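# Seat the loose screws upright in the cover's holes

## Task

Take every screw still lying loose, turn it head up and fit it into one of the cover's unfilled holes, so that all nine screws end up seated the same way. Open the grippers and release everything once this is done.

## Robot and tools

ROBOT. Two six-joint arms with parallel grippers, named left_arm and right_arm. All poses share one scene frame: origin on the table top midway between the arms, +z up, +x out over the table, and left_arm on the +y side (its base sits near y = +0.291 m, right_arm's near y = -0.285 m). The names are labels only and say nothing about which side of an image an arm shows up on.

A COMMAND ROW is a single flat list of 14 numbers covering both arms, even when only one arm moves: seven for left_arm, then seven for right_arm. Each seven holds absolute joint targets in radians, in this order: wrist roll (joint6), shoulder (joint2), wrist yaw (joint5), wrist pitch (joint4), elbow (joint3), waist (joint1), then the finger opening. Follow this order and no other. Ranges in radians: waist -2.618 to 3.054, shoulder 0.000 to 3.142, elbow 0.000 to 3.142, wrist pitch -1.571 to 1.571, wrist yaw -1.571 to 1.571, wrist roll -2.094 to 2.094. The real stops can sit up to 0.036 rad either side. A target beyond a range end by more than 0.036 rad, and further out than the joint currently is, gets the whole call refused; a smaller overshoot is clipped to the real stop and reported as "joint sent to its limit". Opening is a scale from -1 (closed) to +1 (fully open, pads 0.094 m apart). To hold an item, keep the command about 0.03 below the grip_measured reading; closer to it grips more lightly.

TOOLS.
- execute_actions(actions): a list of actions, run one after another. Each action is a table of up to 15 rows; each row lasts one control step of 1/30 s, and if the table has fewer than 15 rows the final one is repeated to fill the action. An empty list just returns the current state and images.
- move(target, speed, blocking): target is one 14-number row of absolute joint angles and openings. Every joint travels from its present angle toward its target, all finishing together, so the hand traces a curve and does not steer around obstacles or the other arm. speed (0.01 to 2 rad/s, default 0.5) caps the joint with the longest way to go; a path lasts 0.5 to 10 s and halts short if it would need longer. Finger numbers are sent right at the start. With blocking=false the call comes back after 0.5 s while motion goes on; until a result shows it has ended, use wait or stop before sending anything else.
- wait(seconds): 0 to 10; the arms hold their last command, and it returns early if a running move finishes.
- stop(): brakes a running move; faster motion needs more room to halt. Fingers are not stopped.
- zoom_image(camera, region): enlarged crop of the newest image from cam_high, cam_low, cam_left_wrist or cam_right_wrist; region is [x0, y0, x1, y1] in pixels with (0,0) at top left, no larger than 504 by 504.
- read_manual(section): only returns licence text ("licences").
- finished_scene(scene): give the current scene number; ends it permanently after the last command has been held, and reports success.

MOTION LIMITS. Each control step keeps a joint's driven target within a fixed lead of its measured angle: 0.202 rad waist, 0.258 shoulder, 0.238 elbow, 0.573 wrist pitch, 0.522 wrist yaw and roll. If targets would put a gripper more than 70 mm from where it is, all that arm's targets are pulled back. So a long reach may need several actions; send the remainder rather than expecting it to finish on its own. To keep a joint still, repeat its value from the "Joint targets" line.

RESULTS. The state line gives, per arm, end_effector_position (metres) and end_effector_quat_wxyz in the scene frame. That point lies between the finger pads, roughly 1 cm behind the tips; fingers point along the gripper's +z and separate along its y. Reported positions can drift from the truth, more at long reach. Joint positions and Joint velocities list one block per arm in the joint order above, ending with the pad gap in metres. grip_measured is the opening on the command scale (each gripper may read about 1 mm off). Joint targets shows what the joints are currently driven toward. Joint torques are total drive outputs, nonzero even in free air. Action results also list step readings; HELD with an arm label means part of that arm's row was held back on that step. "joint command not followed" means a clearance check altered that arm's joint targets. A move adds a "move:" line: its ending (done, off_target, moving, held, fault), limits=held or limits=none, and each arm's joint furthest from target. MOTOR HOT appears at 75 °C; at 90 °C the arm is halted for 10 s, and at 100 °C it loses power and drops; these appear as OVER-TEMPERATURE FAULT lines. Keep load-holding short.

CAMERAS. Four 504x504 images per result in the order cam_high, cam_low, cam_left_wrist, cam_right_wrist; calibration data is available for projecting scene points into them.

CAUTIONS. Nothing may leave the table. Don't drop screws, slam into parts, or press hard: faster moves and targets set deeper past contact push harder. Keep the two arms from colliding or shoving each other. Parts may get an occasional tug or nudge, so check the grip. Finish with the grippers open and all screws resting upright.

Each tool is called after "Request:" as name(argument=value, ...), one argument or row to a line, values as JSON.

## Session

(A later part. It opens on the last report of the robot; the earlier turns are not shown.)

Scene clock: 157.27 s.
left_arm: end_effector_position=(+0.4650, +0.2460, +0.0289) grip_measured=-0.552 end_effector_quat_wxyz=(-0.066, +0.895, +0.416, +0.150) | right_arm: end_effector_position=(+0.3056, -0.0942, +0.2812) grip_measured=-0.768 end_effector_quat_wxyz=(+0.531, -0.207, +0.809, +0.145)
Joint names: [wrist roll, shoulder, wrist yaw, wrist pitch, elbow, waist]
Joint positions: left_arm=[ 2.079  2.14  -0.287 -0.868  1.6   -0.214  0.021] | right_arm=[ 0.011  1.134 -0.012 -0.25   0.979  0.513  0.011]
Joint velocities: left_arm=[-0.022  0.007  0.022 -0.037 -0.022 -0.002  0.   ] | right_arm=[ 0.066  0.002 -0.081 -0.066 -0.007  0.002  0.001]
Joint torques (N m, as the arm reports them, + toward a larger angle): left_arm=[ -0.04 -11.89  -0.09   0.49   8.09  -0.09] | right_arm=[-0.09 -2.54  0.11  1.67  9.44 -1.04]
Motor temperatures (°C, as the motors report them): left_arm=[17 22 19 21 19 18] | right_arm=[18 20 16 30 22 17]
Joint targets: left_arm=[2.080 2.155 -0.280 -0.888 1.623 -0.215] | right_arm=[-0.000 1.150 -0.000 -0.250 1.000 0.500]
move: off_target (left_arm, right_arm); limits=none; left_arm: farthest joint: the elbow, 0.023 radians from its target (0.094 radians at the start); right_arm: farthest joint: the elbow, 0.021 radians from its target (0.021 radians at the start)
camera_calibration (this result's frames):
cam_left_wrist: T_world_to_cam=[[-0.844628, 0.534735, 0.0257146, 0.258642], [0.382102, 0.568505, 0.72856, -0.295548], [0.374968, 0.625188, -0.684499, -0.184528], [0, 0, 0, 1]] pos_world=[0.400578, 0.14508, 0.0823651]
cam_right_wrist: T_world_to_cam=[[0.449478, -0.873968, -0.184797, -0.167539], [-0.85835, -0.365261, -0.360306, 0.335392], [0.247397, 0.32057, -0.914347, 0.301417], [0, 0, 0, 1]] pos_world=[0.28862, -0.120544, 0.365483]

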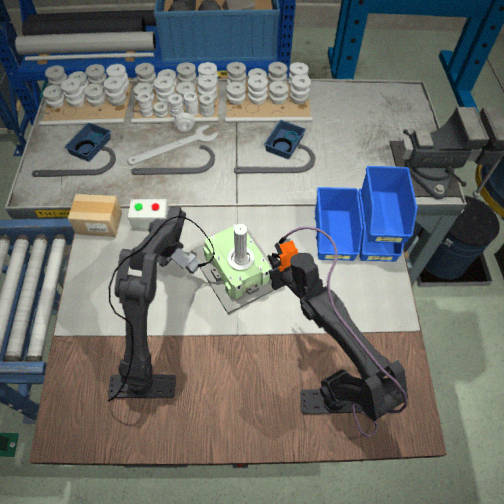

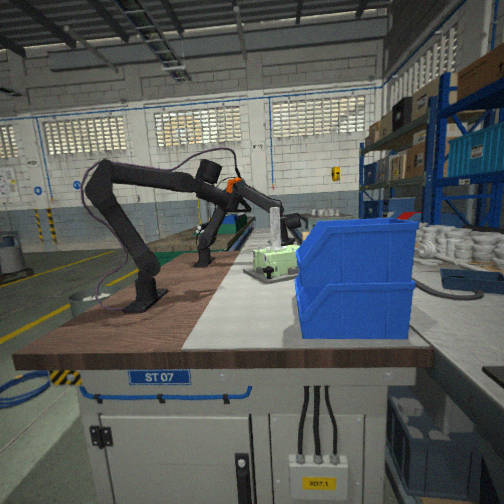

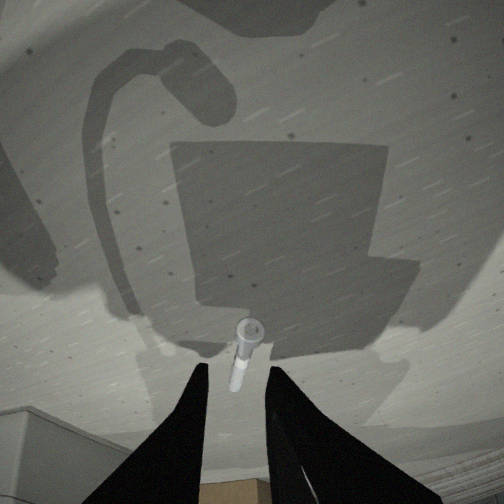

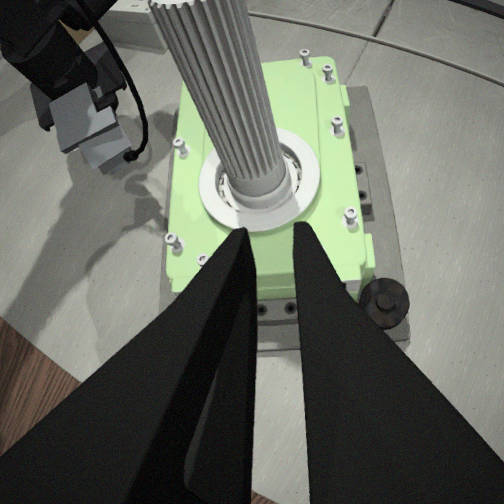

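Request:
execute_actions(
  actions=[
    [[2.08,2.168,-0.28,-0.888,1.61,-0.215,-0.55,0,1.15,0,-0.25,1.0,0.5,-0.77]],
    [[2.08,2.182,-0.28,-0.888,1.61,-0.215,-0.72,0,1.15,0,-0.25,1.0,0.5,-0.77]],
    [[2.08,2.178,-0.28,-0.888,1.61,-0.215,-0.85,0,1.15,0,-0.25,1.0,0.5,-0.77]],
    [[2.08,2.178,-0.28,-0.888,1.61,-0.215,-0.95,0,1.15,0,-0.25,1.0,0.5,-0.77]],
  ],
)

Request:
zoom_image(
  camera="cam_left_wrist",
  region=[170,310,310,450],
)

Scene clock: 160.77 s.
left_arm: end_effector_position=(+0.4630, +0.2463, +0.0209) grip_measured=-0.933 end_effector_quat_wxyz=(-0.072, +0.896, +0.415, +0.142) | right_arm: end_effector_position=(+0.3056, -0.0942, +0.2812) grip_measured=-0.768 end_effector_quat_wxyz=(+0.531, -0.207, +0.809, +0.145)
Joint names: [wrist roll, shoulder, wrist yaw, wrist pitch, elbow, waist]
Joint positions: left_arm=[ 2.079  2.158 -0.287 -0.869  1.6   -0.214  0.003] | right_arm=[ 0.011  1.134 -0.012 -0.25   0.979  0.513  0.011]
Joint velocities: left_arm=[ 0.066 -0.002  0.066 -0.007 -0.002  0.002 -0.   ] | right_arm=[-0.051 -0.007  0.022  0.007 -0.002  0.017 -0.001]
Joint torques (N m, as the arm reports them, + toward a larger angle): left_arm=[ -0.01 -11.46  -0.11   0.41   6.88  -0.04] | right_arm=[-0.1  -2.55  0.1   1.67  9.39 -1.03]
Motor temperatures (°C, as the motors report them): left_arm=[17 22 19 21 19 18] | right_arm=[18 20 16 30 22 17]
Joint targets: left_arm=[2.080 2.178 -0.280 -0.888 1.610 -0.215] | right_arm=[-0.000 1.150 -0.000 -0.250 1.000 0.500]
Step readings (joint positions; steps 1 to 15: 1st action; 16 to 30: 2nd action; 31 to 45: 3rd action; 46 to 60: 4th action):
0: left_arm=[2.079 2.140 -0.287 -0.868 1.600 -0.214] | right_arm=[0.011 1.134 -0.012 -0.250 0.979 0.513]
1: left_arm=[2.079 2.141 -0.287 -0.869 1.600 -0.214] | right_arm=[0.011 1.134 -0.012 -0.250 0.979 0.513]
2: left_arm=[2.079 2.142 -0.287 -0.869 1.600 -0.214] | right_arm=[0.011 1.134 -0.012 -0.250 0.979 0.513]
4: left_arm=[2.079 2.148 -0.287 -0.869 1.600 -0.214] | right_arm=[0.011 1.134 -0.012 -0.250 0.979 0.513]
8: left_arm=[2.079 2.156 -0.287 -0.869 1.600 -0.214] | right_arm=[0.011 1.134 -0.012 -0.250 0.979 0.513]
15: left_arm=[2.079 2.156 -0.287 -0.870 1.600 -0.214] | right_arm=[0.011 1.134 -0.012 -0.250 0.979 0.513]
16: left_arm=[2.079 2.157 -0.287 -0.870 1.600 -0.214] | right_arm=[0.011 1.134 -0.012 -0.250 0.979 0.513]
17: left_arm=[2.079 2.158 -0.287 -0.870 1.600 -0.214] | right_arm=[0.011 1.134 -0.012 -0.250 0.979 0.513]
19: left_arm=[2.079 2.158 -0.287 -0.869 1.600 -0.214] | right_arm=[0.011 1.134 -0.012 -0.250 0.979 0.513]
23: left_arm=[2.079 2.158 -0.287 -0.869 1.600 -0.214] | right_arm=[0.011 1.134 -0.012 -0.250 0.979 0.513]
30: left_arm=[2.079 2.158 -0.287 -0.869 1.600 -0.214] | right_arm=[0.011 1.134 -0.012 -0.250 0.979 0.513]
31: left_arm=[2.079 2.158 -0.287 -0.869 1.600 -0.214] | right_arm=[0.011 1.134 -0.012 -0.250 0.979 0.513]
32: left_arm=[2.079 2.158 -0.287 -0.869 1.600 -0.214] | right_arm=[0.011 1.134 -0.012 -0.250 0.979 0.513]
34: left_arm=[2.079 2.158 -0.287 -0.869 1.600 -0.214] | right_arm=[0.011 1.134 -0.012 -0.250 0.979 0.513]
38: left_arm=[2.079 2.158 -0.287 -0.869 1.600 -0.214] | right_arm=[0.011 1.134 -0.012 -0.250 0.979 0.513]
45: left_arm=[2.079 2.158 -0.287 -0.869 1.600 -0.214] | right_arm=[0.011 1.134 -0.012 -0.250 0.979 0.513]
46: left_arm=[2.079 2.158 -0.287 -0.869 1.600 -0.214] | right_arm=[0.011 1.134 -0.012 -0.250 0.979 0.513]
47: left_arm=[2.079 2.158 -0.287 -0.869 1.600 -0.214] | right_arm=[0.011 1.134 -0.012 -0.250 0.979 0.513]
49: left_arm=[2.079 2.158 -0.287 -0.869 1.600 -0.214] | right_arm=[0.011 1.134 -0.012 -0.250 0.979 0.513]
53: left_arm=[2.079 2.158 -0.287 -0.869 1.600 -0.214] | right_arm=[0.011 1.134 -0.012 -0.250 0.979 0.513]
60: Joint positions above
camera_calibration (this result's frames):
cam_left_wrist: T_world_to_cam=[[-0.843917, 0.534649, 0.0442211, 0.256269], [0.396258, 0.565657, 0.723195, -0.294955], [0.361641, 0.62784, -0.689226, -0.183831], [0, 0, 0, 1]] pos_world=[0.399629, 0.145245, 0.0752764]
cam_right_wrist: T_world_to_cam=[[0.449478, -0.873968, -0.184797, -0.167539], [-0.85835, -0.365261, -0.360306, 0.335392], [0.247397, 0.32057, -0.914347, 0.301417], [0, 0, 0, 1]] pos_world=[0.28862, -0.120544, 0.365483]

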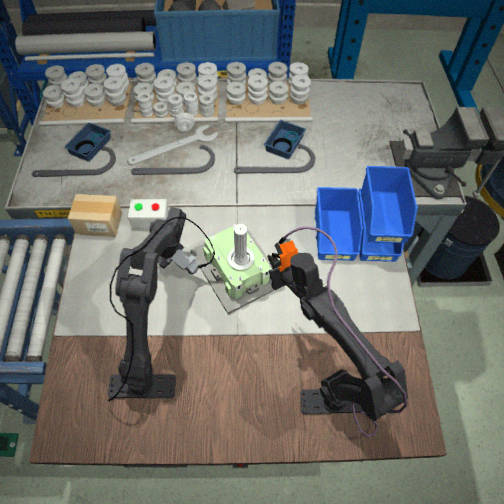

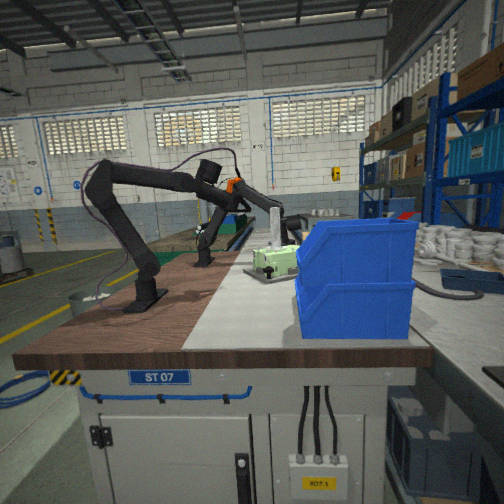

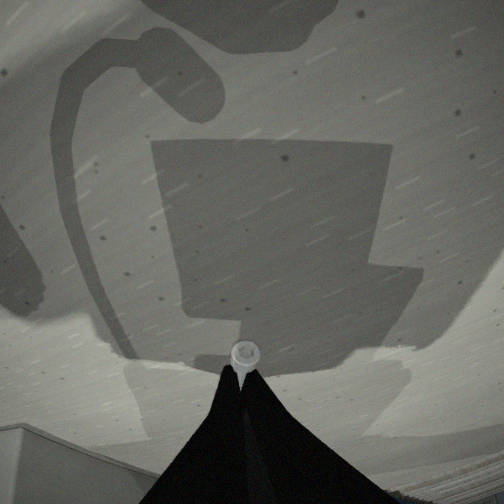

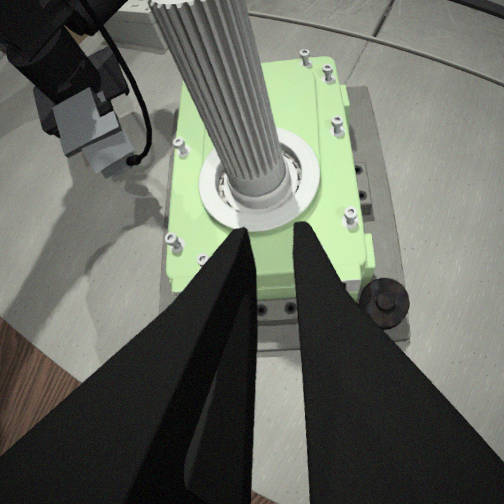

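Region (170, 310, 310, 450) of cam_left_wrist's 504x504 image, scaled by 3.600, with more detail than that image has.

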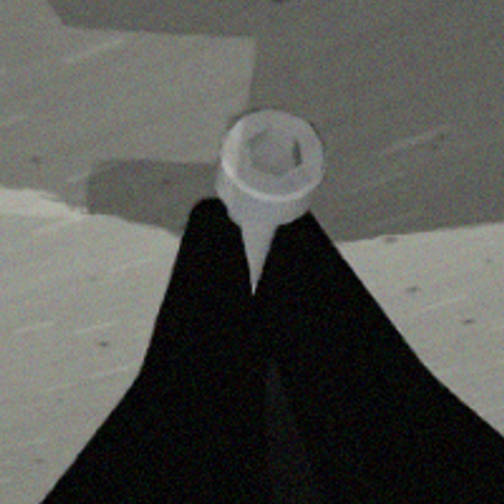

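Request:
move(
  target=[2.08,2.09,-0.28,-0.888,1.61,-0.215,-0.975,0,1.15,0,-0.25,1.0,0.5,-0.77],
  speed=0.1,
)

Request:
zoom_image(
  camera="cam_left_wrist",
  region=[140,280,340,480],
)

Scene clock: 163.63 s.
left_arm: end_effector_position=(+0.4678, +0.2453, +0.0448) grip_measured=-0.944 end_effector_quat_wxyz=(-0.055, +0.892, +0.417, +0.165) | right_arm: end_effector_position=(+0.3056, -0.0942, +0.2812) grip_measured=-0.768 end_effector_quat_wxyz=(+0.531, -0.207, +0.809, +0.145)
Joint names: [wrist roll, shoulder, wrist yaw, wrist pitch, elbow, waist]
Joint positions: left_arm=[ 2.079  2.102 -0.287 -0.869  1.6   -0.214  0.003] | right_arm=[ 0.011  1.134 -0.012 -0.25   0.979  0.513  0.011]
Joint velocities: left_arm=[ 0.022 -0.007  0.081 -0.051 -0.002 -0.017 -0.001] | right_arm=[-0.066 -0.002 -0.037 -0.051 -0.007 -0.017 -0.   ]
Joint torques (N m, as the arm reports them, + toward a larger angle): left_arm=[ -0.01 -13.57  -0.04   0.51   7.19  -0.06] | right_arm=[-0.11 -2.55  0.1   1.67  9.42 -1.09]
Motor temperatures (°C, as the motors report them): left_arm=[17 22 19 21 19 18] | right_arm=[18 20 16 30 22 17]
Joint targets: left_arm=[2.080 2.090 -0.280 -0.888 1.610 -0.215] | right_arm=[0.000 1.150 0.000 -0.250 1.000 0.500]
move: off_target (right_arm); limits=none; left_arm: farthest joint: the wrist pitch, 0.019 radians from its target (0.019 radians at the start); right_arm: farthest joint: the elbow, 0.021 radians from its target (0.021 radians at the start)
camera_calibration (this result's frames):
cam_left_wrist: T_world_to_cam=[[-0.844929, 0.534802, -0.00906873, 0.262654], [0.35561, 0.574329, 0.737352, -0.29735], [0.399545, 0.619785, -0.675448, -0.184845], [0, 0, 0, 1]] pos_world=[0.401518, 0.144873, 0.0967798]
cam_right_wrist: T_world_to_cam=[[0.449478, -0.873968, -0.184797, -0.167539], [-0.85835, -0.365261, -0.360306, 0.335392], [0.247397, 0.32057, -0.914347, 0.301417], [0, 0, 0, 1]] pos_world=[0.28862, -0.120544, 0.365483]

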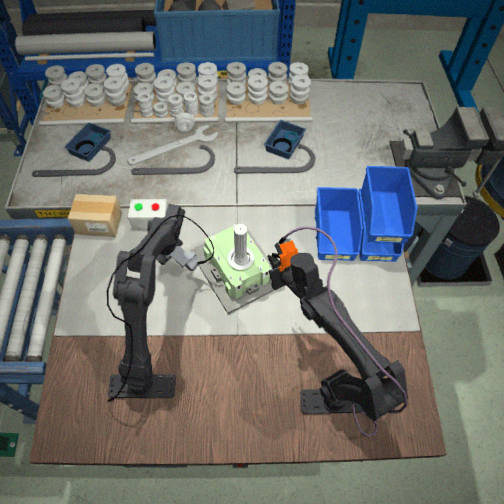

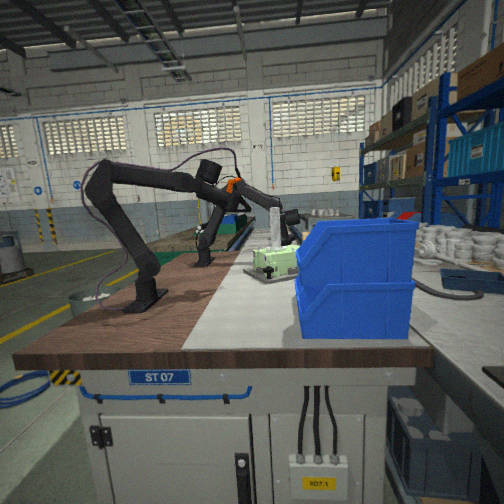

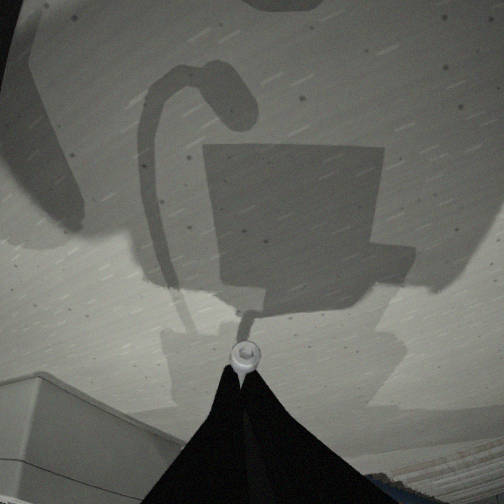

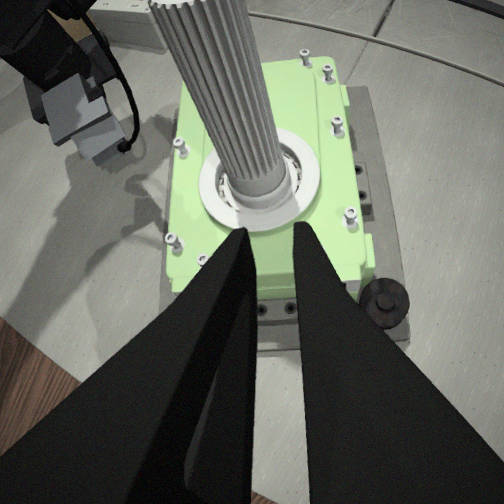

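Region (140, 280, 340, 480) of cam_left_wrist's 504x504 image, scaled by 2.520, with more detail than that image has.

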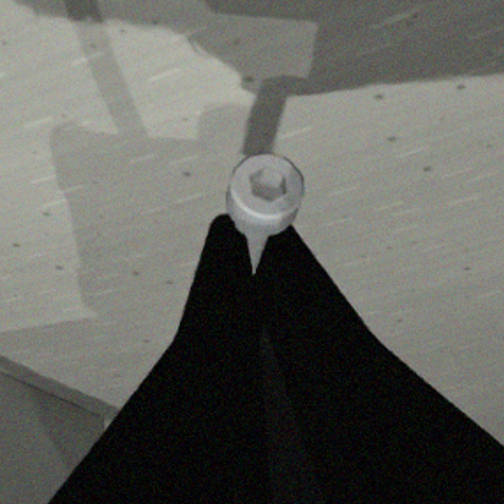

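Request:
move(
  target=[1.8,1.8,-0.2,-0.8,1.6,-0.1,-0.975,0,1.5,0,-0.3,1.6,0.15,-0.9],
  speed=0.5,
)

Request:
move(
  target=[0,1.55,0,0.3,0.99,-0.2,-0.975,-0.45,2.1,-0.7,-0.37,2.045,0.17,-0.9],
  speed=0.9,
)

Request:
move(
  target=[0,1.70,0,0.40,0.955,-0.445,-0.975,-0.45,2.15,-1.0,-0.37,2.045,0.2,-0.9],
  speed=0.3,
)

Scene clock: 170.13 s.
left_arm: end_effector_position=(+0.4890, +0.2771, +0.1776) grip_measured=-0.944 end_effector_quat_wxyz=(+0.109, +0.765, +0.571, +0.276) | right_arm: end_effector_position=(+0.4413, -0.2104, +0.4186) grip_measured=-0.898 end_effector_quat_wxyz=(+0.636, -0.056, +0.768, +0.054)
Joint names: [wrist roll, shoulder, wrist yaw, wrist pitch, elbow, waist]
Joint positions: left_arm=[ 1.811  1.808 -0.21  -0.794  1.6   -0.109  0.003] | right_arm=[ 0.011  1.484 -0.008 -0.28   1.579  0.158  0.005]
Joint velocities: left_arm=[-0.051 -0.022 -0.022 -0.051  0.002  0.002  0.001] | right_arm=[ 0.007 -0.002 -0.022 -0.066 -0.017 -0.007  0.   ]
Joint torques (N m, as the arm reports them, + toward a larger angle): left_arm=[ -0.08 -11.13   0.02   1.36   7.39   0.33] | right_arm=[-0.1  -5.9   0.07  1.55  9.09 -0.68]
Motor temperatures (°C, as the motors report them): left_arm=[17 22 19 21 19 18] | right_arm=[18 20 16 30 22 17]
Joint targets: left_arm=[1.800 1.800 -0.200 -0.800 1.600 -0.100] | right_arm=[0.000 1.500 0.000 -0.300 1.600 0.150]
move: off_target (right_arm); limits=none; left_arm: farthest joint: the wrist roll, 0.011 radians from its target (0.279 radians at the start); right_arm: farthest joint: the elbow, 0.021 radians from its target (0.621 radians at the start)
camera_calibration (this result's frames):
cam_left_wrist: T_world_to_cam=[[-0.870008, 0.199021, -0.451083, 0.448541], [-0.142065, 0.774911, 0.615899, -0.211671], [0.472126, 0.59992, -0.645905, -0.158597], [0, 0, 0, 1]] pos_world=[0.435041, 0.169903, 0.230259]
cam_right_wrist: T_world_to_cam=[[0.154803, -0.97029, -0.18594, -0.194468], [-0.832105, -0.0265952, -0.55398, 0.599699], [0.532576, 0.24048, -0.8115, 0.244963], [0, 0, 0, 1]] pos_world=[0.398655, -0.23165, 0.49485]

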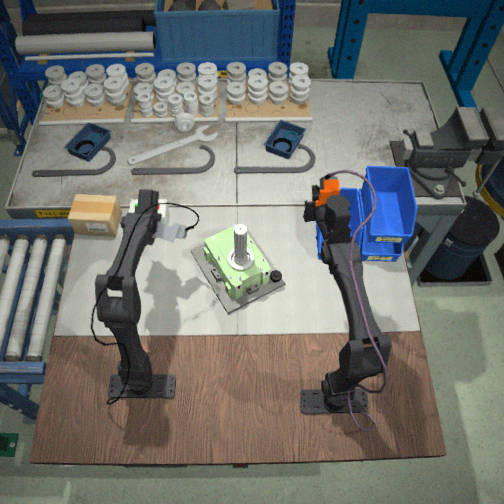

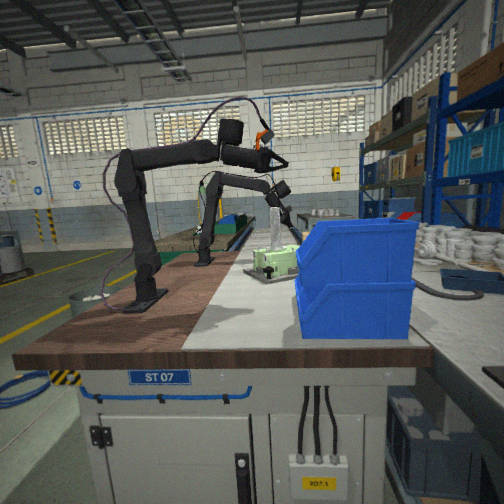

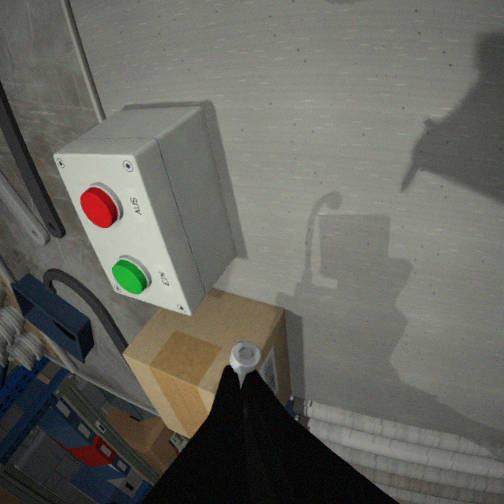

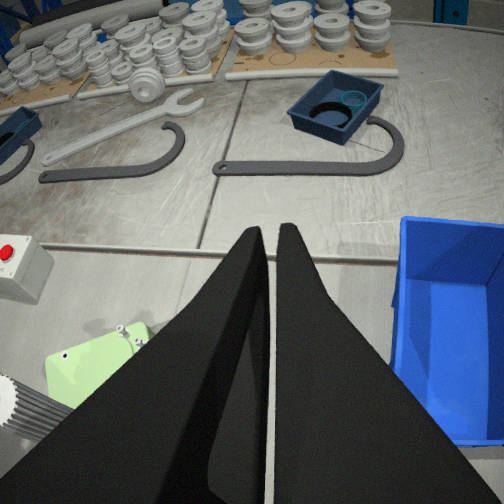

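Scene clock: 173.07 s.
left_arm: end_effector_position=(+0.5122, +0.1979, +0.2403) grip_measured=-0.943 end_effector_quat_wxyz=(+0.609, +0.076, +0.788, -0.053) | right_arm: end_effector_position=(+0.5335, -0.0842, +0.3049) grip_measured=-0.898 end_effector_quat_wxyz=(+0.547, -0.404, +0.704, +0.204)
Joint names: [wrist roll, shoulder, wrist yaw, wrist pitch, elbow, waist]
Joint positions: left_arm=[ 0.007  1.568 -0.007  0.305  1.007 -0.19   0.003] | right_arm=[-0.44   2.089 -0.682 -0.353  2.019  0.158  0.005]
Joint velocities: left_arm=[-0.037 -0.007  0.022 -0.051 -0.002  0.012 -0.001] | right_arm=[ 0.022 -0.012 -0.081  0.022 -0.022 -0.017 -0.   ]
Joint torques (N m, as the arm reports them, + toward a larger angle): left_arm=[-0.1  -9.89  0.07  2.11  6.54 -0.67] | right_arm=[ -0.1  -12.95  -0.32   1.36   9.6    1.  ]
Motor temperatures (°C, as the motors report them): left_arm=[17 22 19 22 19 18] | right_arm=[18 21 16 30 22 17]
Joint targets: left_arm=[0.000 1.550 -0.000 0.300 0.990 -0.200] | right_arm=[-0.450 2.100 -0.700 -0.370 2.045 0.170]
move: off_target (right_arm); limits=none; left_arm: farthest joint: the shoulder, 0.018 radians from its target (0.258 radians at the start); right_arm: farthest joint: the elbow, 0.026 radians from its target (0.466 radians at the start)
camera_calibration (this result's frames):
cam_left_wrist: T_world_to_cam=[[-0.225118, -0.966258, 0.125167, 0.274596], [-0.67697, 0.062726, -0.733333, 0.553504], [0.700738, -0.249821, -0.668248, -0.0250698], [0, 0, 0, 1]] pos_world=[0.454089, 0.224348, 0.35478]
cam_right_wrist: T_world_to_cam=[[0.788156, -0.615193, -0.0186541, -0.466394], [-0.558435, -0.70204, -0.441917, 0.379745], [0.258768, 0.358717, -0.896862, 0.255331], [0, 0, 0, 1]] pos_world=[0.513582, -0.111917, 0.388113]

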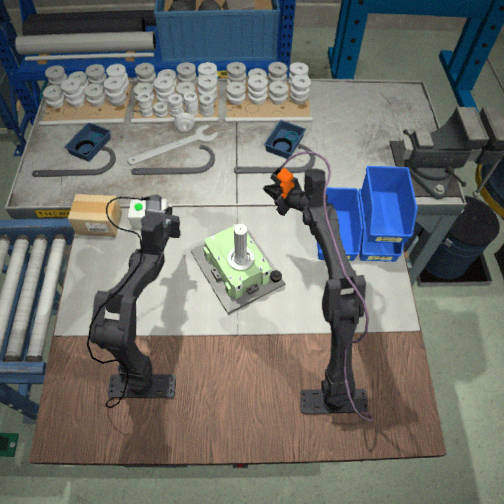

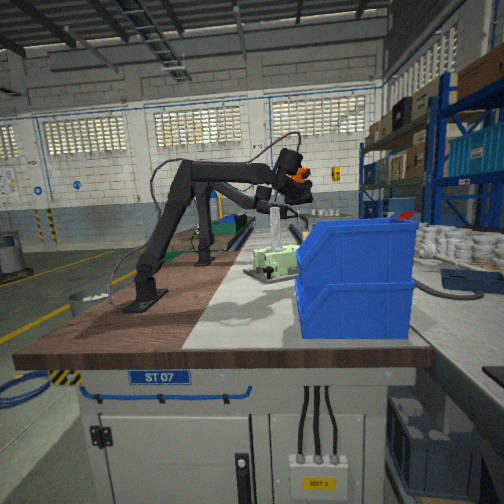

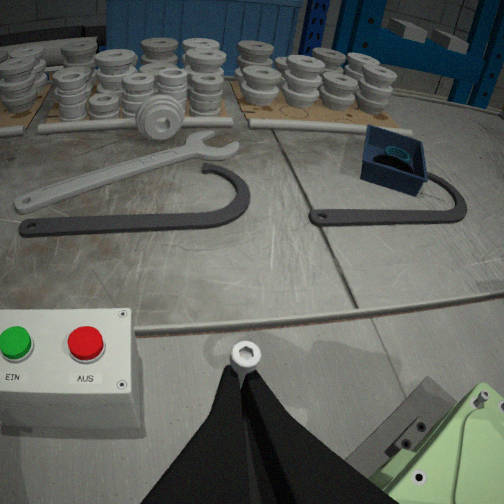

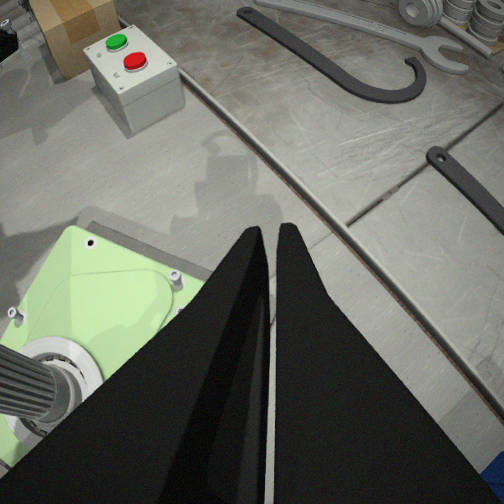

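Scene clock: 174.80 s.
left_arm: end_effector_position=(+0.4849, +0.0731, +0.1867) grip_measured=-0.943 end_effector_quat_wxyz=(+0.573, +0.179, +0.790, -0.125) | right_arm: end_effector_position=(+0.4936, -0.0367, +0.2980) grip_measured=-0.898 end_effector_quat_wxyz=(+0.511, -0.465, +0.639, +0.337)
Joint names: [wrist roll, shoulder, wrist yaw, wrist pitch, elbow, waist]
Joint positions: left_arm=[ 0.007  1.691 -0.003  0.404  0.971 -0.44   0.003] | right_arm=[-0.44   2.132 -0.98  -0.352  2.019  0.189  0.005]
Joint velocities: left_arm=[-0.007 -0.012 -0.066  0.022  0.007 -0.007  0.001] | right_arm=[-0.037 -0.002 -0.081 -0.066 -0.007 -0.007  0.   ]
Joint torques (N m, as the arm reports them, + toward a larger angle): left_arm=[-0.09 -8.43  0.07  2.11  6.04 -0.16] | right_arm=[ -0.1  -12.68  -0.4    1.22   9.44   0.91]
Motor temperatures (°C, as the motors report them): left_arm=[17 22 19 22 19 18] | right_arm=[18 21 16 30 22 17]
Joint targets: left_arm=[0.000 1.700 0.000 0.400 0.955 -0.445] | right_arm=[-0.450 2.150 -1.000 -0.370 2.045 0.200]
move: off_target (right_arm); limits=none; left_arm: farthest joint: the elbow, 0.016 radians from its target (0.052 radians at the start); right_arm: farthest joint: the elbow, 0.026 radians from its target (0.026 radians at the start)
camera_calibration (this result's frames):
cam_left_wrist: T_world_to_cam=[[-0.454135, -0.881569, 0.128832, 0.258763], [-0.678846, 0.248741, -0.690866, 0.482955], [0.577, -0.401203, -0.711412, 0.00623104], [0, 0, 0, 1]] pos_world=[0.441771, 0.110487, 0.304753]
cam_right_wrist: T_world_to_cam=[[0.928811, -0.34671, -0.130776, -0.432067], [-0.363582, -0.784558, -0.502272, 0.306542], [0.071541, 0.514063, -0.854764, 0.327991], [0, 0, 0, 1]] pos_world=[0.489297, -0.0779108, 0.377818]

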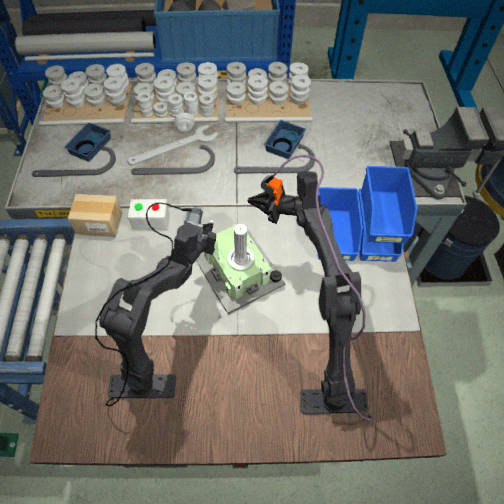

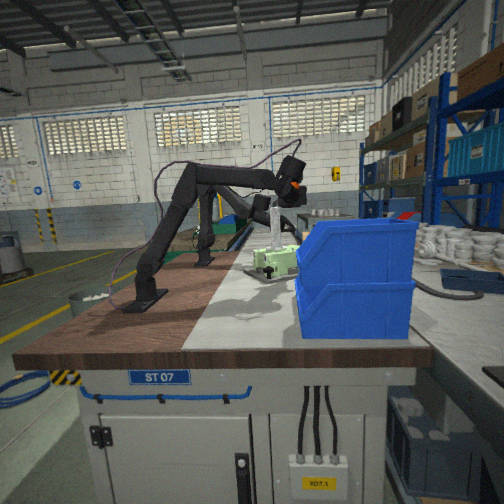

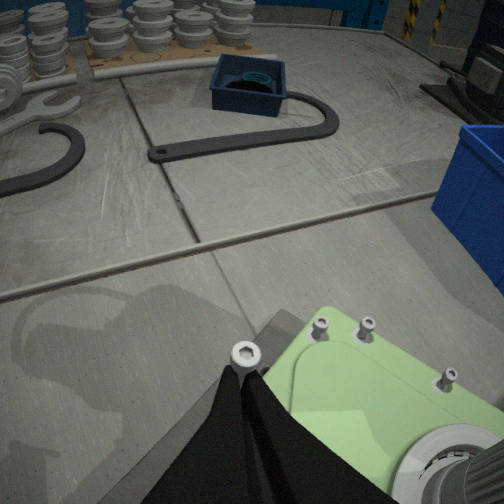

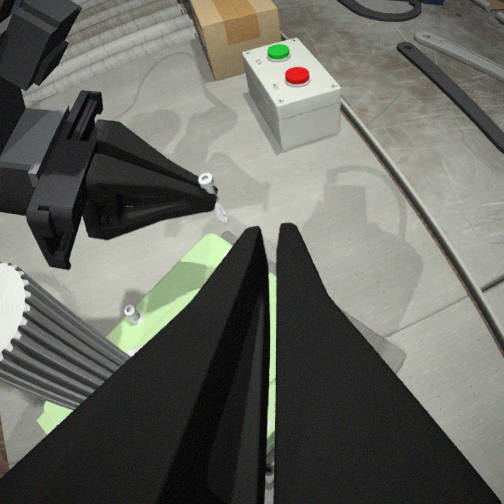

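Request:
move(
  target=[0,1.735,0,0.40,0.955,-0.445,-0.975,-0.45,2.12,-0.78,-0.37,2.045,0.18,-0.9],
  speed=0.3,
)

Request:
zoom_image(
  camera="cam_right_wrist",
  region=[40,130,240,330],
)

Request:
zoom_image(
  camera="cam_left_wrist",
  region=[170,300,320,450],
)

Scene clock: 181.63 s.
left_arm: end_effector_position=(+0.4871, +0.0721, +0.1721) grip_measured=-0.943 end_effector_quat_wxyz=(+0.563, +0.181, +0.797, -0.123) | right_arm: end_effector_position=(+0.5209, -0.0539, +0.2860) grip_measured=-0.898 end_effector_quat_wxyz=(+0.523, -0.432, +0.687, +0.261)
Joint names: [wrist roll, shoulder, wrist yaw, wrist pitch, elbow, waist]
Joint positions: left_arm=[ 0.007  1.724 -0.003  0.41   0.971 -0.44   0.003] | right_arm=[-0.44   2.132 -0.787 -0.352  2.019  0.189  0.005]
Joint velocities: left_arm=[-0.051  0.002 -0.037  0.066 -0.017 -0.007  0.   ] | right_arm=[ 0.037  0.002  0.022 -0.051  0.007  0.007  0.001]
Joint torques (N m, as the arm reports them, + toward a larger angle): left_arm=[-0.1  -8.72  0.07  2.08  5.91 -0.3 ] | right_arm=[ -0.11 -15.41  -0.15   1.3    9.57  -0.79]
Motor temperatures (°C, as the motors report them): left_arm=[17 22 19 23 19 18] | right_arm=[18 22 16 29 22 17]
Joint targets: left_arm=[0.000 1.735 -0.000 0.400 0.955 -0.445] | right_arm=[-0.450 2.120 -0.780 -0.370 2.045 0.180]
move: off_target (right_arm); limits=none; left_arm: farthest joint: the elbow, 0.016 radians from its target (0.016 radians at the start); right_arm: farthest joint: the elbow, 0.026 radians from its target (0.026 radians at the start)
camera_calibration (this result's frames):
cam_left_wrist: T_world_to_cam=[[-0.451015, -0.883046, 0.129671, 0.259172], [-0.695286, 0.256525, -0.671396, 0.478687], [0.55961, -0.392968, -0.729666, 0.00515474], [0, 0, 0, 1]] pos_world=[0.44683, 0.108091, 0.291543]
cam_right_wrist: T_world_to_cam=[[0.856157, -0.510475, -0.0800669, -0.450452], [-0.489291, -0.751112, -0.443199, 0.347375], [0.166103, 0.418624, -0.89284, 0.281159], [0, 0, 0, 1]] pos_world=[0.508924, -0.0867271, 0.368921]

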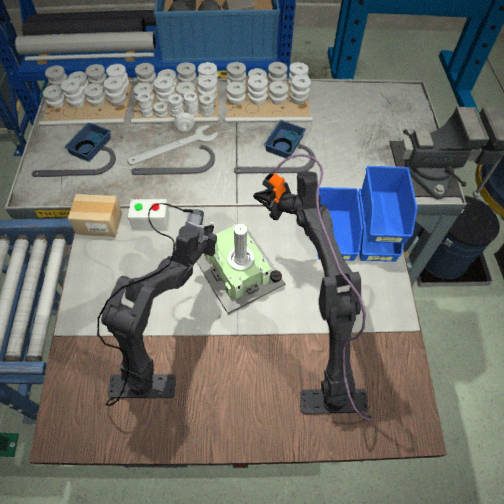

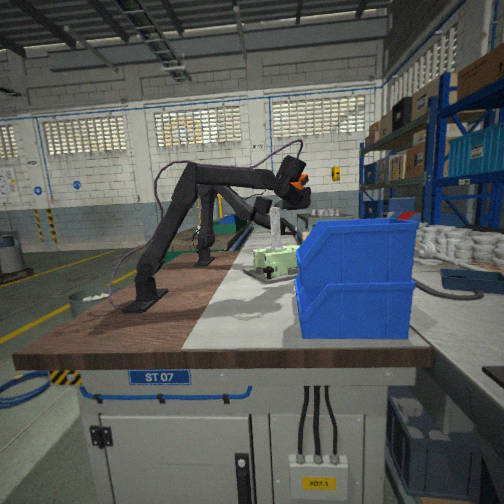

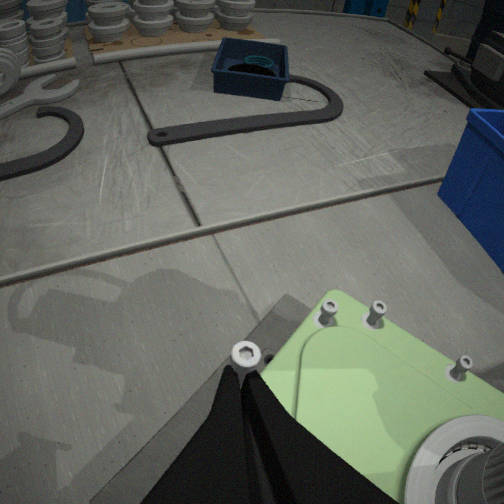

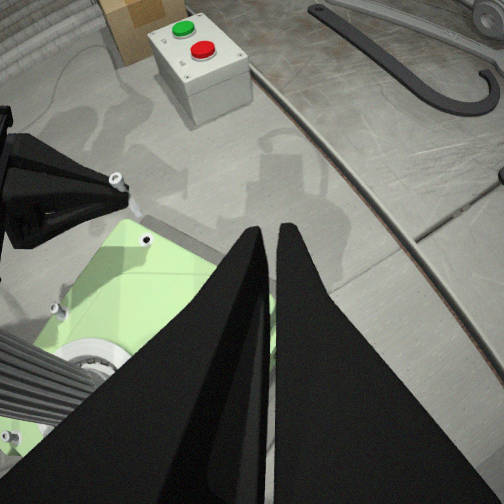

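Region (40, 130, 240, 330) of cam_right_wrist's 504x504 image, scaled by 2.520, with more detail than that image has.

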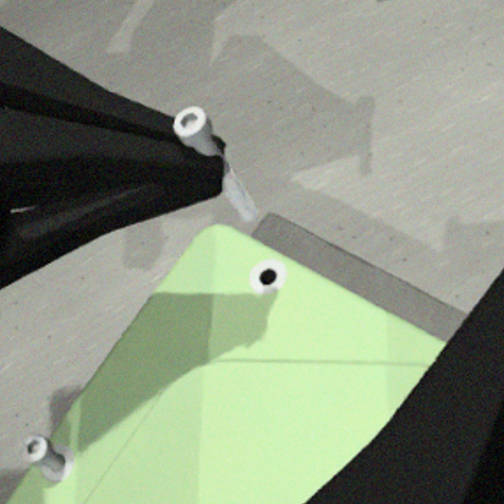

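Region (170, 300, 320, 450) of cam_left_wrist's 504x504 image, scaled by 3.360, with more detail than that image has.

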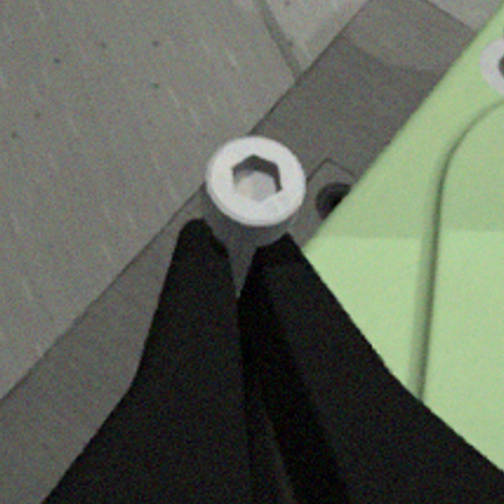

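Request:
move(
  target=[0,1.74,0,0.44,0.925,-0.445,-0.975,-0.45,2.12,-0.78,-0.37,2.045,0.18,-0.9],
  speed=0.05,
)

Request:
zoom_image(
  camera="cam_right_wrist",
  region=[90,160,200,270],
)

Request:
zoom_image(
  camera="cam_left_wrist",
  region=[190,340,290,440],
)

Scene clock: 185.23 s.
left_arm: end_effector_position=(+0.4842, +0.0734, +0.1671) grip_measured=-0.943 end_effector_quat_wxyz=(+0.565, +0.181, +0.796, -0.124) | right_arm: end_effector_position=(+0.5210, -0.0540, +0.2860) grip_measured=-0.898 end_effector_quat_wxyz=(+0.523, -0.432, +0.687, +0.260)
Joint names: [wrist roll, shoulder, wrist yaw, wrist pitch, elbow, waist]
Joint positions: left_arm=[ 0.007  1.724 -0.003  0.444  0.942 -0.44   0.003] | right_arm=[-0.44   2.132 -0.786 -0.352  2.019  0.189  0.005]
Joint velocities: left_arm=[ 0.007  0.012 -0.11  -0.022  0.012 -0.012 -0.   ] | right_arm=[ 0.007  0.002 -0.095 -0.037  0.002 -0.022  0.   ]
Joint torques (N m, as the arm reports them, + toward a larger angle): left_arm=[-0.04 -8.17  0.07  2.09  5.52 -0.18] | right_arm=[ -0.09 -15.38  -0.15   1.3    9.55  -0.76]
Motor temperatures (°C, as the motors report them): left_arm=[17 21 19 23 19 18] | right_arm=[18 23 16 29 22 17]
Joint targets: left_arm=[-0.000 1.740 -0.000 0.440 0.925 -0.445] | right_arm=[-0.450 2.120 -0.780 -0.370 2.045 0.180]
move: off_target (right_arm); limits=none; left_arm: farthest joint: the elbow, 0.017 radians from its target (0.046 radians at the start); right_arm: farthest joint: the elbow, 0.026 radians from its target (0.026 radians at the start)
camera_calibration (this result's frames):
cam_left_wrist: T_world_to_cam=[[-0.451509, -0.882765, 0.129868, 0.25991], [-0.692171, 0.254679, -0.675306, 0.472269], [0.563062, -0.394797, -0.726014, 0.00151693], [0, 0, 0, 1]] pos_world=[0.443388, 0.109761, 0.286273]
cam_right_wrist: T_world_to_cam=[[0.855813, -0.511086, -0.079842, -0.450501], [-0.489776, -0.750927, -0.442976, 0.347545], [0.166443, 0.41821, -0.892971, 0.280975], [0, 0, 0, 1]] pos_world=[0.508998, -0.08677, 0.368888]

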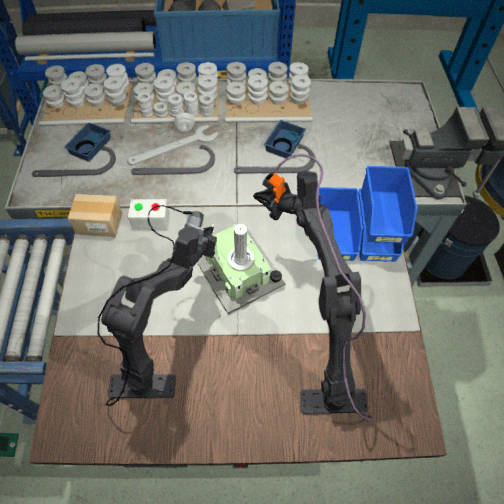

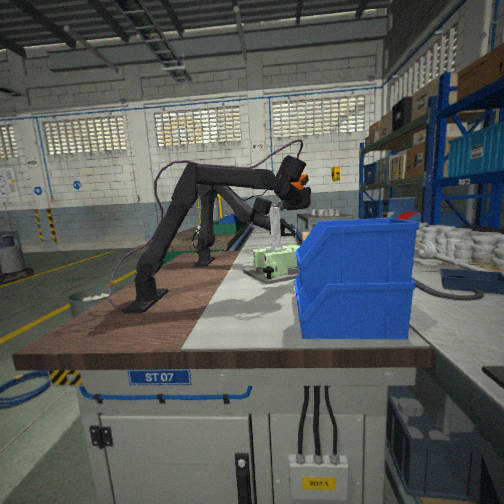

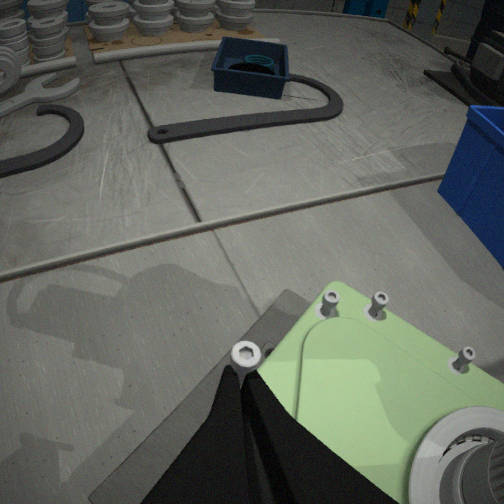

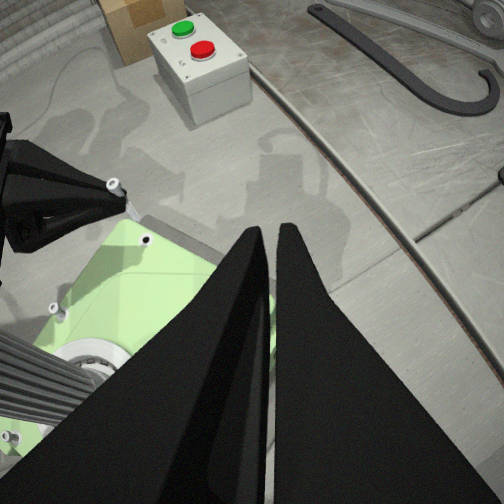

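Region (90, 160, 200, 270) of cam_right_wrist's 504x504 image, scaled by 4.582, with more detail than that image has.

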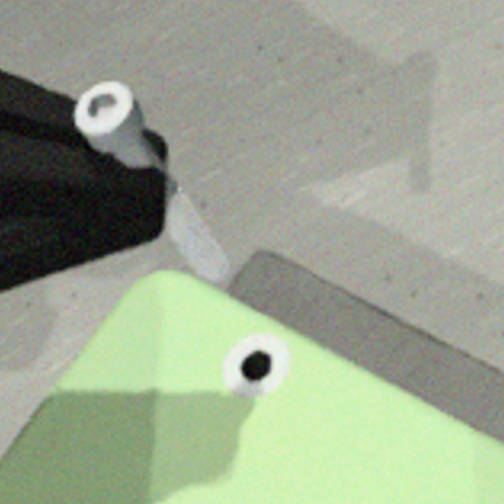

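Region (190, 340, 290, 440) of cam_left_wrist's 504x504 image, scaled by 5.040, with more detail than that image has.

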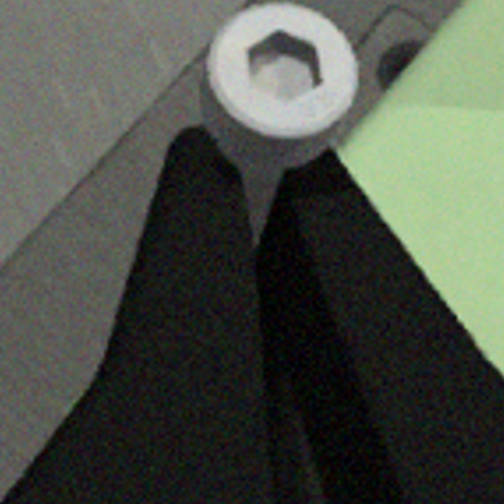

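Request:
move(
  target=[0,1.757,0,0.44,0.925,-0.459,-0.975,-0.45,2.12,-0.78,-0.37,2.045,0.18,-0.9],
  speed=0.05,
)

Request:
zoom_image(
  camera="cam_right_wrist",
  region=[90,160,200,270],
)

Request:
zoom_image(
  camera="cam_left_wrist",
  region=[190,340,290,440],
)

Scene clock: 187.43 s.
left_arm: end_effector_position=(+0.4835, +0.0686, +0.1572) grip_measured=-0.943 end_effector_quat_wxyz=(+0.557, +0.186, +0.800, -0.125) | right_arm: end_effector_position=(+0.5210, -0.0540, +0.2860) grip_measured=-0.898 end_effector_quat_wxyz=(+0.523, -0.432, +0.687, +0.260)
Joint names: [wrist roll, shoulder, wrist yaw, wrist pitch, elbow, waist]
Joint positions: left_arm=[ 0.007  1.746 -0.003  0.449  0.942 -0.449  0.003] | right_arm=[-0.44   2.132 -0.786 -0.352  2.019  0.189  0.005]
Joint velocities: left_arm=[-0.007  0.007 -0.022  0.022 -0.007 -0.002 -0.001] | right_arm=[ 0.007 -0.002  0.066  0.051  0.012 -0.007 -0.001]
Joint torques (N m, as the arm reports them, + toward a larger angle): left_arm=[-0.09 -8.92  0.04  2.02  5.57 -0.52] | right_arm=[ -0.11 -15.41  -0.15   1.31   9.58  -0.77]
Motor temperatures (°C, as the motors report them): left_arm=[17 21 19 23 19 18] | right_arm=[18 24 16 29 22 17]
Joint targets: left_arm=[0.000 1.757 -0.000 0.440 0.925 -0.459] | right_arm=[-0.450 2.120 -0.780 -0.370 2.045 0.180]
move: off_target (right_arm); limits=none; left_arm: farthest joint: the elbow, 0.017 radians from its target (0.017 radians at the start); right_arm: farthest joint: the elbow, 0.026 radians from its target (0.026 radians at the start)
camera_calibration (this result's frames):
cam_left_wrist: T_world_to_cam=[[-0.457518, -0.87959, 0.130379, 0.259196], [-0.700371, 0.266125, -0.662312, 0.467427], [0.547866, -0.394333, -0.737797, 0.00200795], [0, 0, 0, 1]] pos_world=[0.444859, 0.104385, 0.27727]
cam_right_wrist: T_world_to_cam=[[0.855813, -0.511086, -0.079842, -0.450501], [-0.489776, -0.750927, -0.442976, 0.347545], [0.166443, 0.41821, -0.892971, 0.280975], [0, 0, 0, 1]] pos_world=[0.508998, -0.08677, 0.368888]

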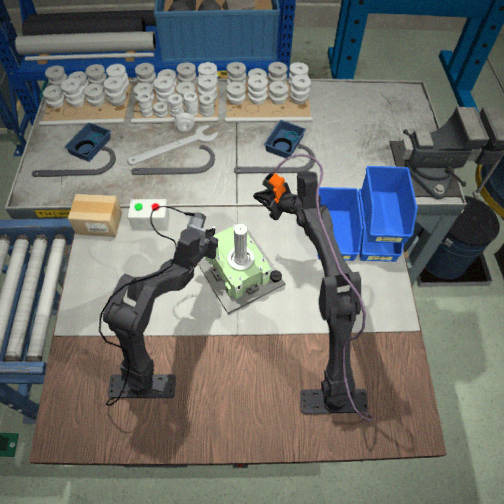

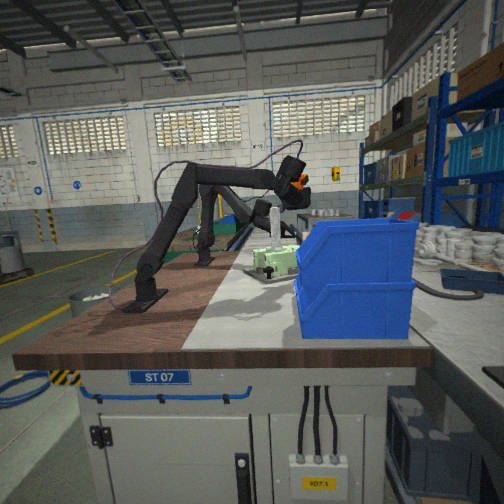

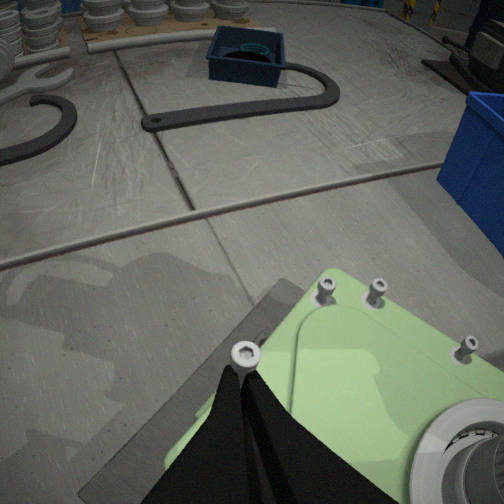

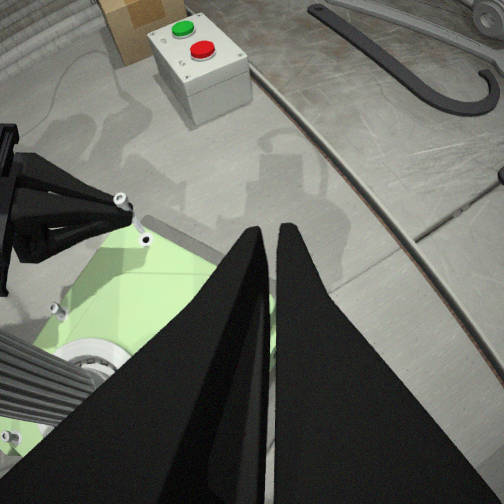

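Region (90, 160, 200, 270) of cam_right_wrist's 504x504 image, scaled by 4.582, with more detail than that image has.

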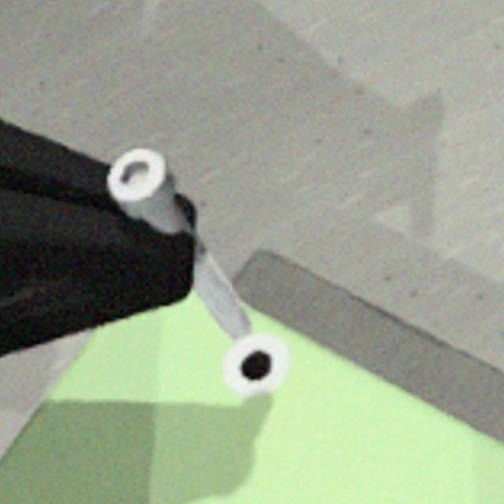

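Region (190, 340, 290, 440) of cam_left_wrist's 504x504 image, scaled by 5.040, with more detail than that image has.

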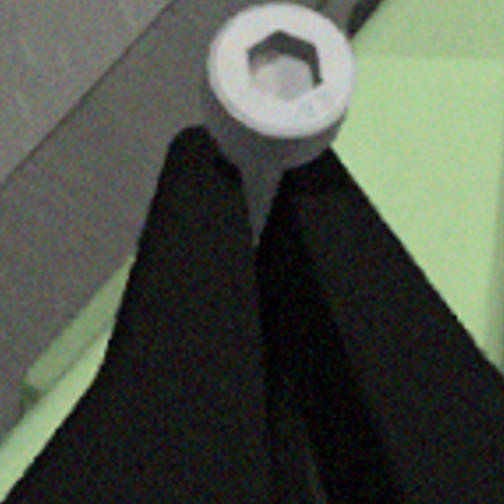

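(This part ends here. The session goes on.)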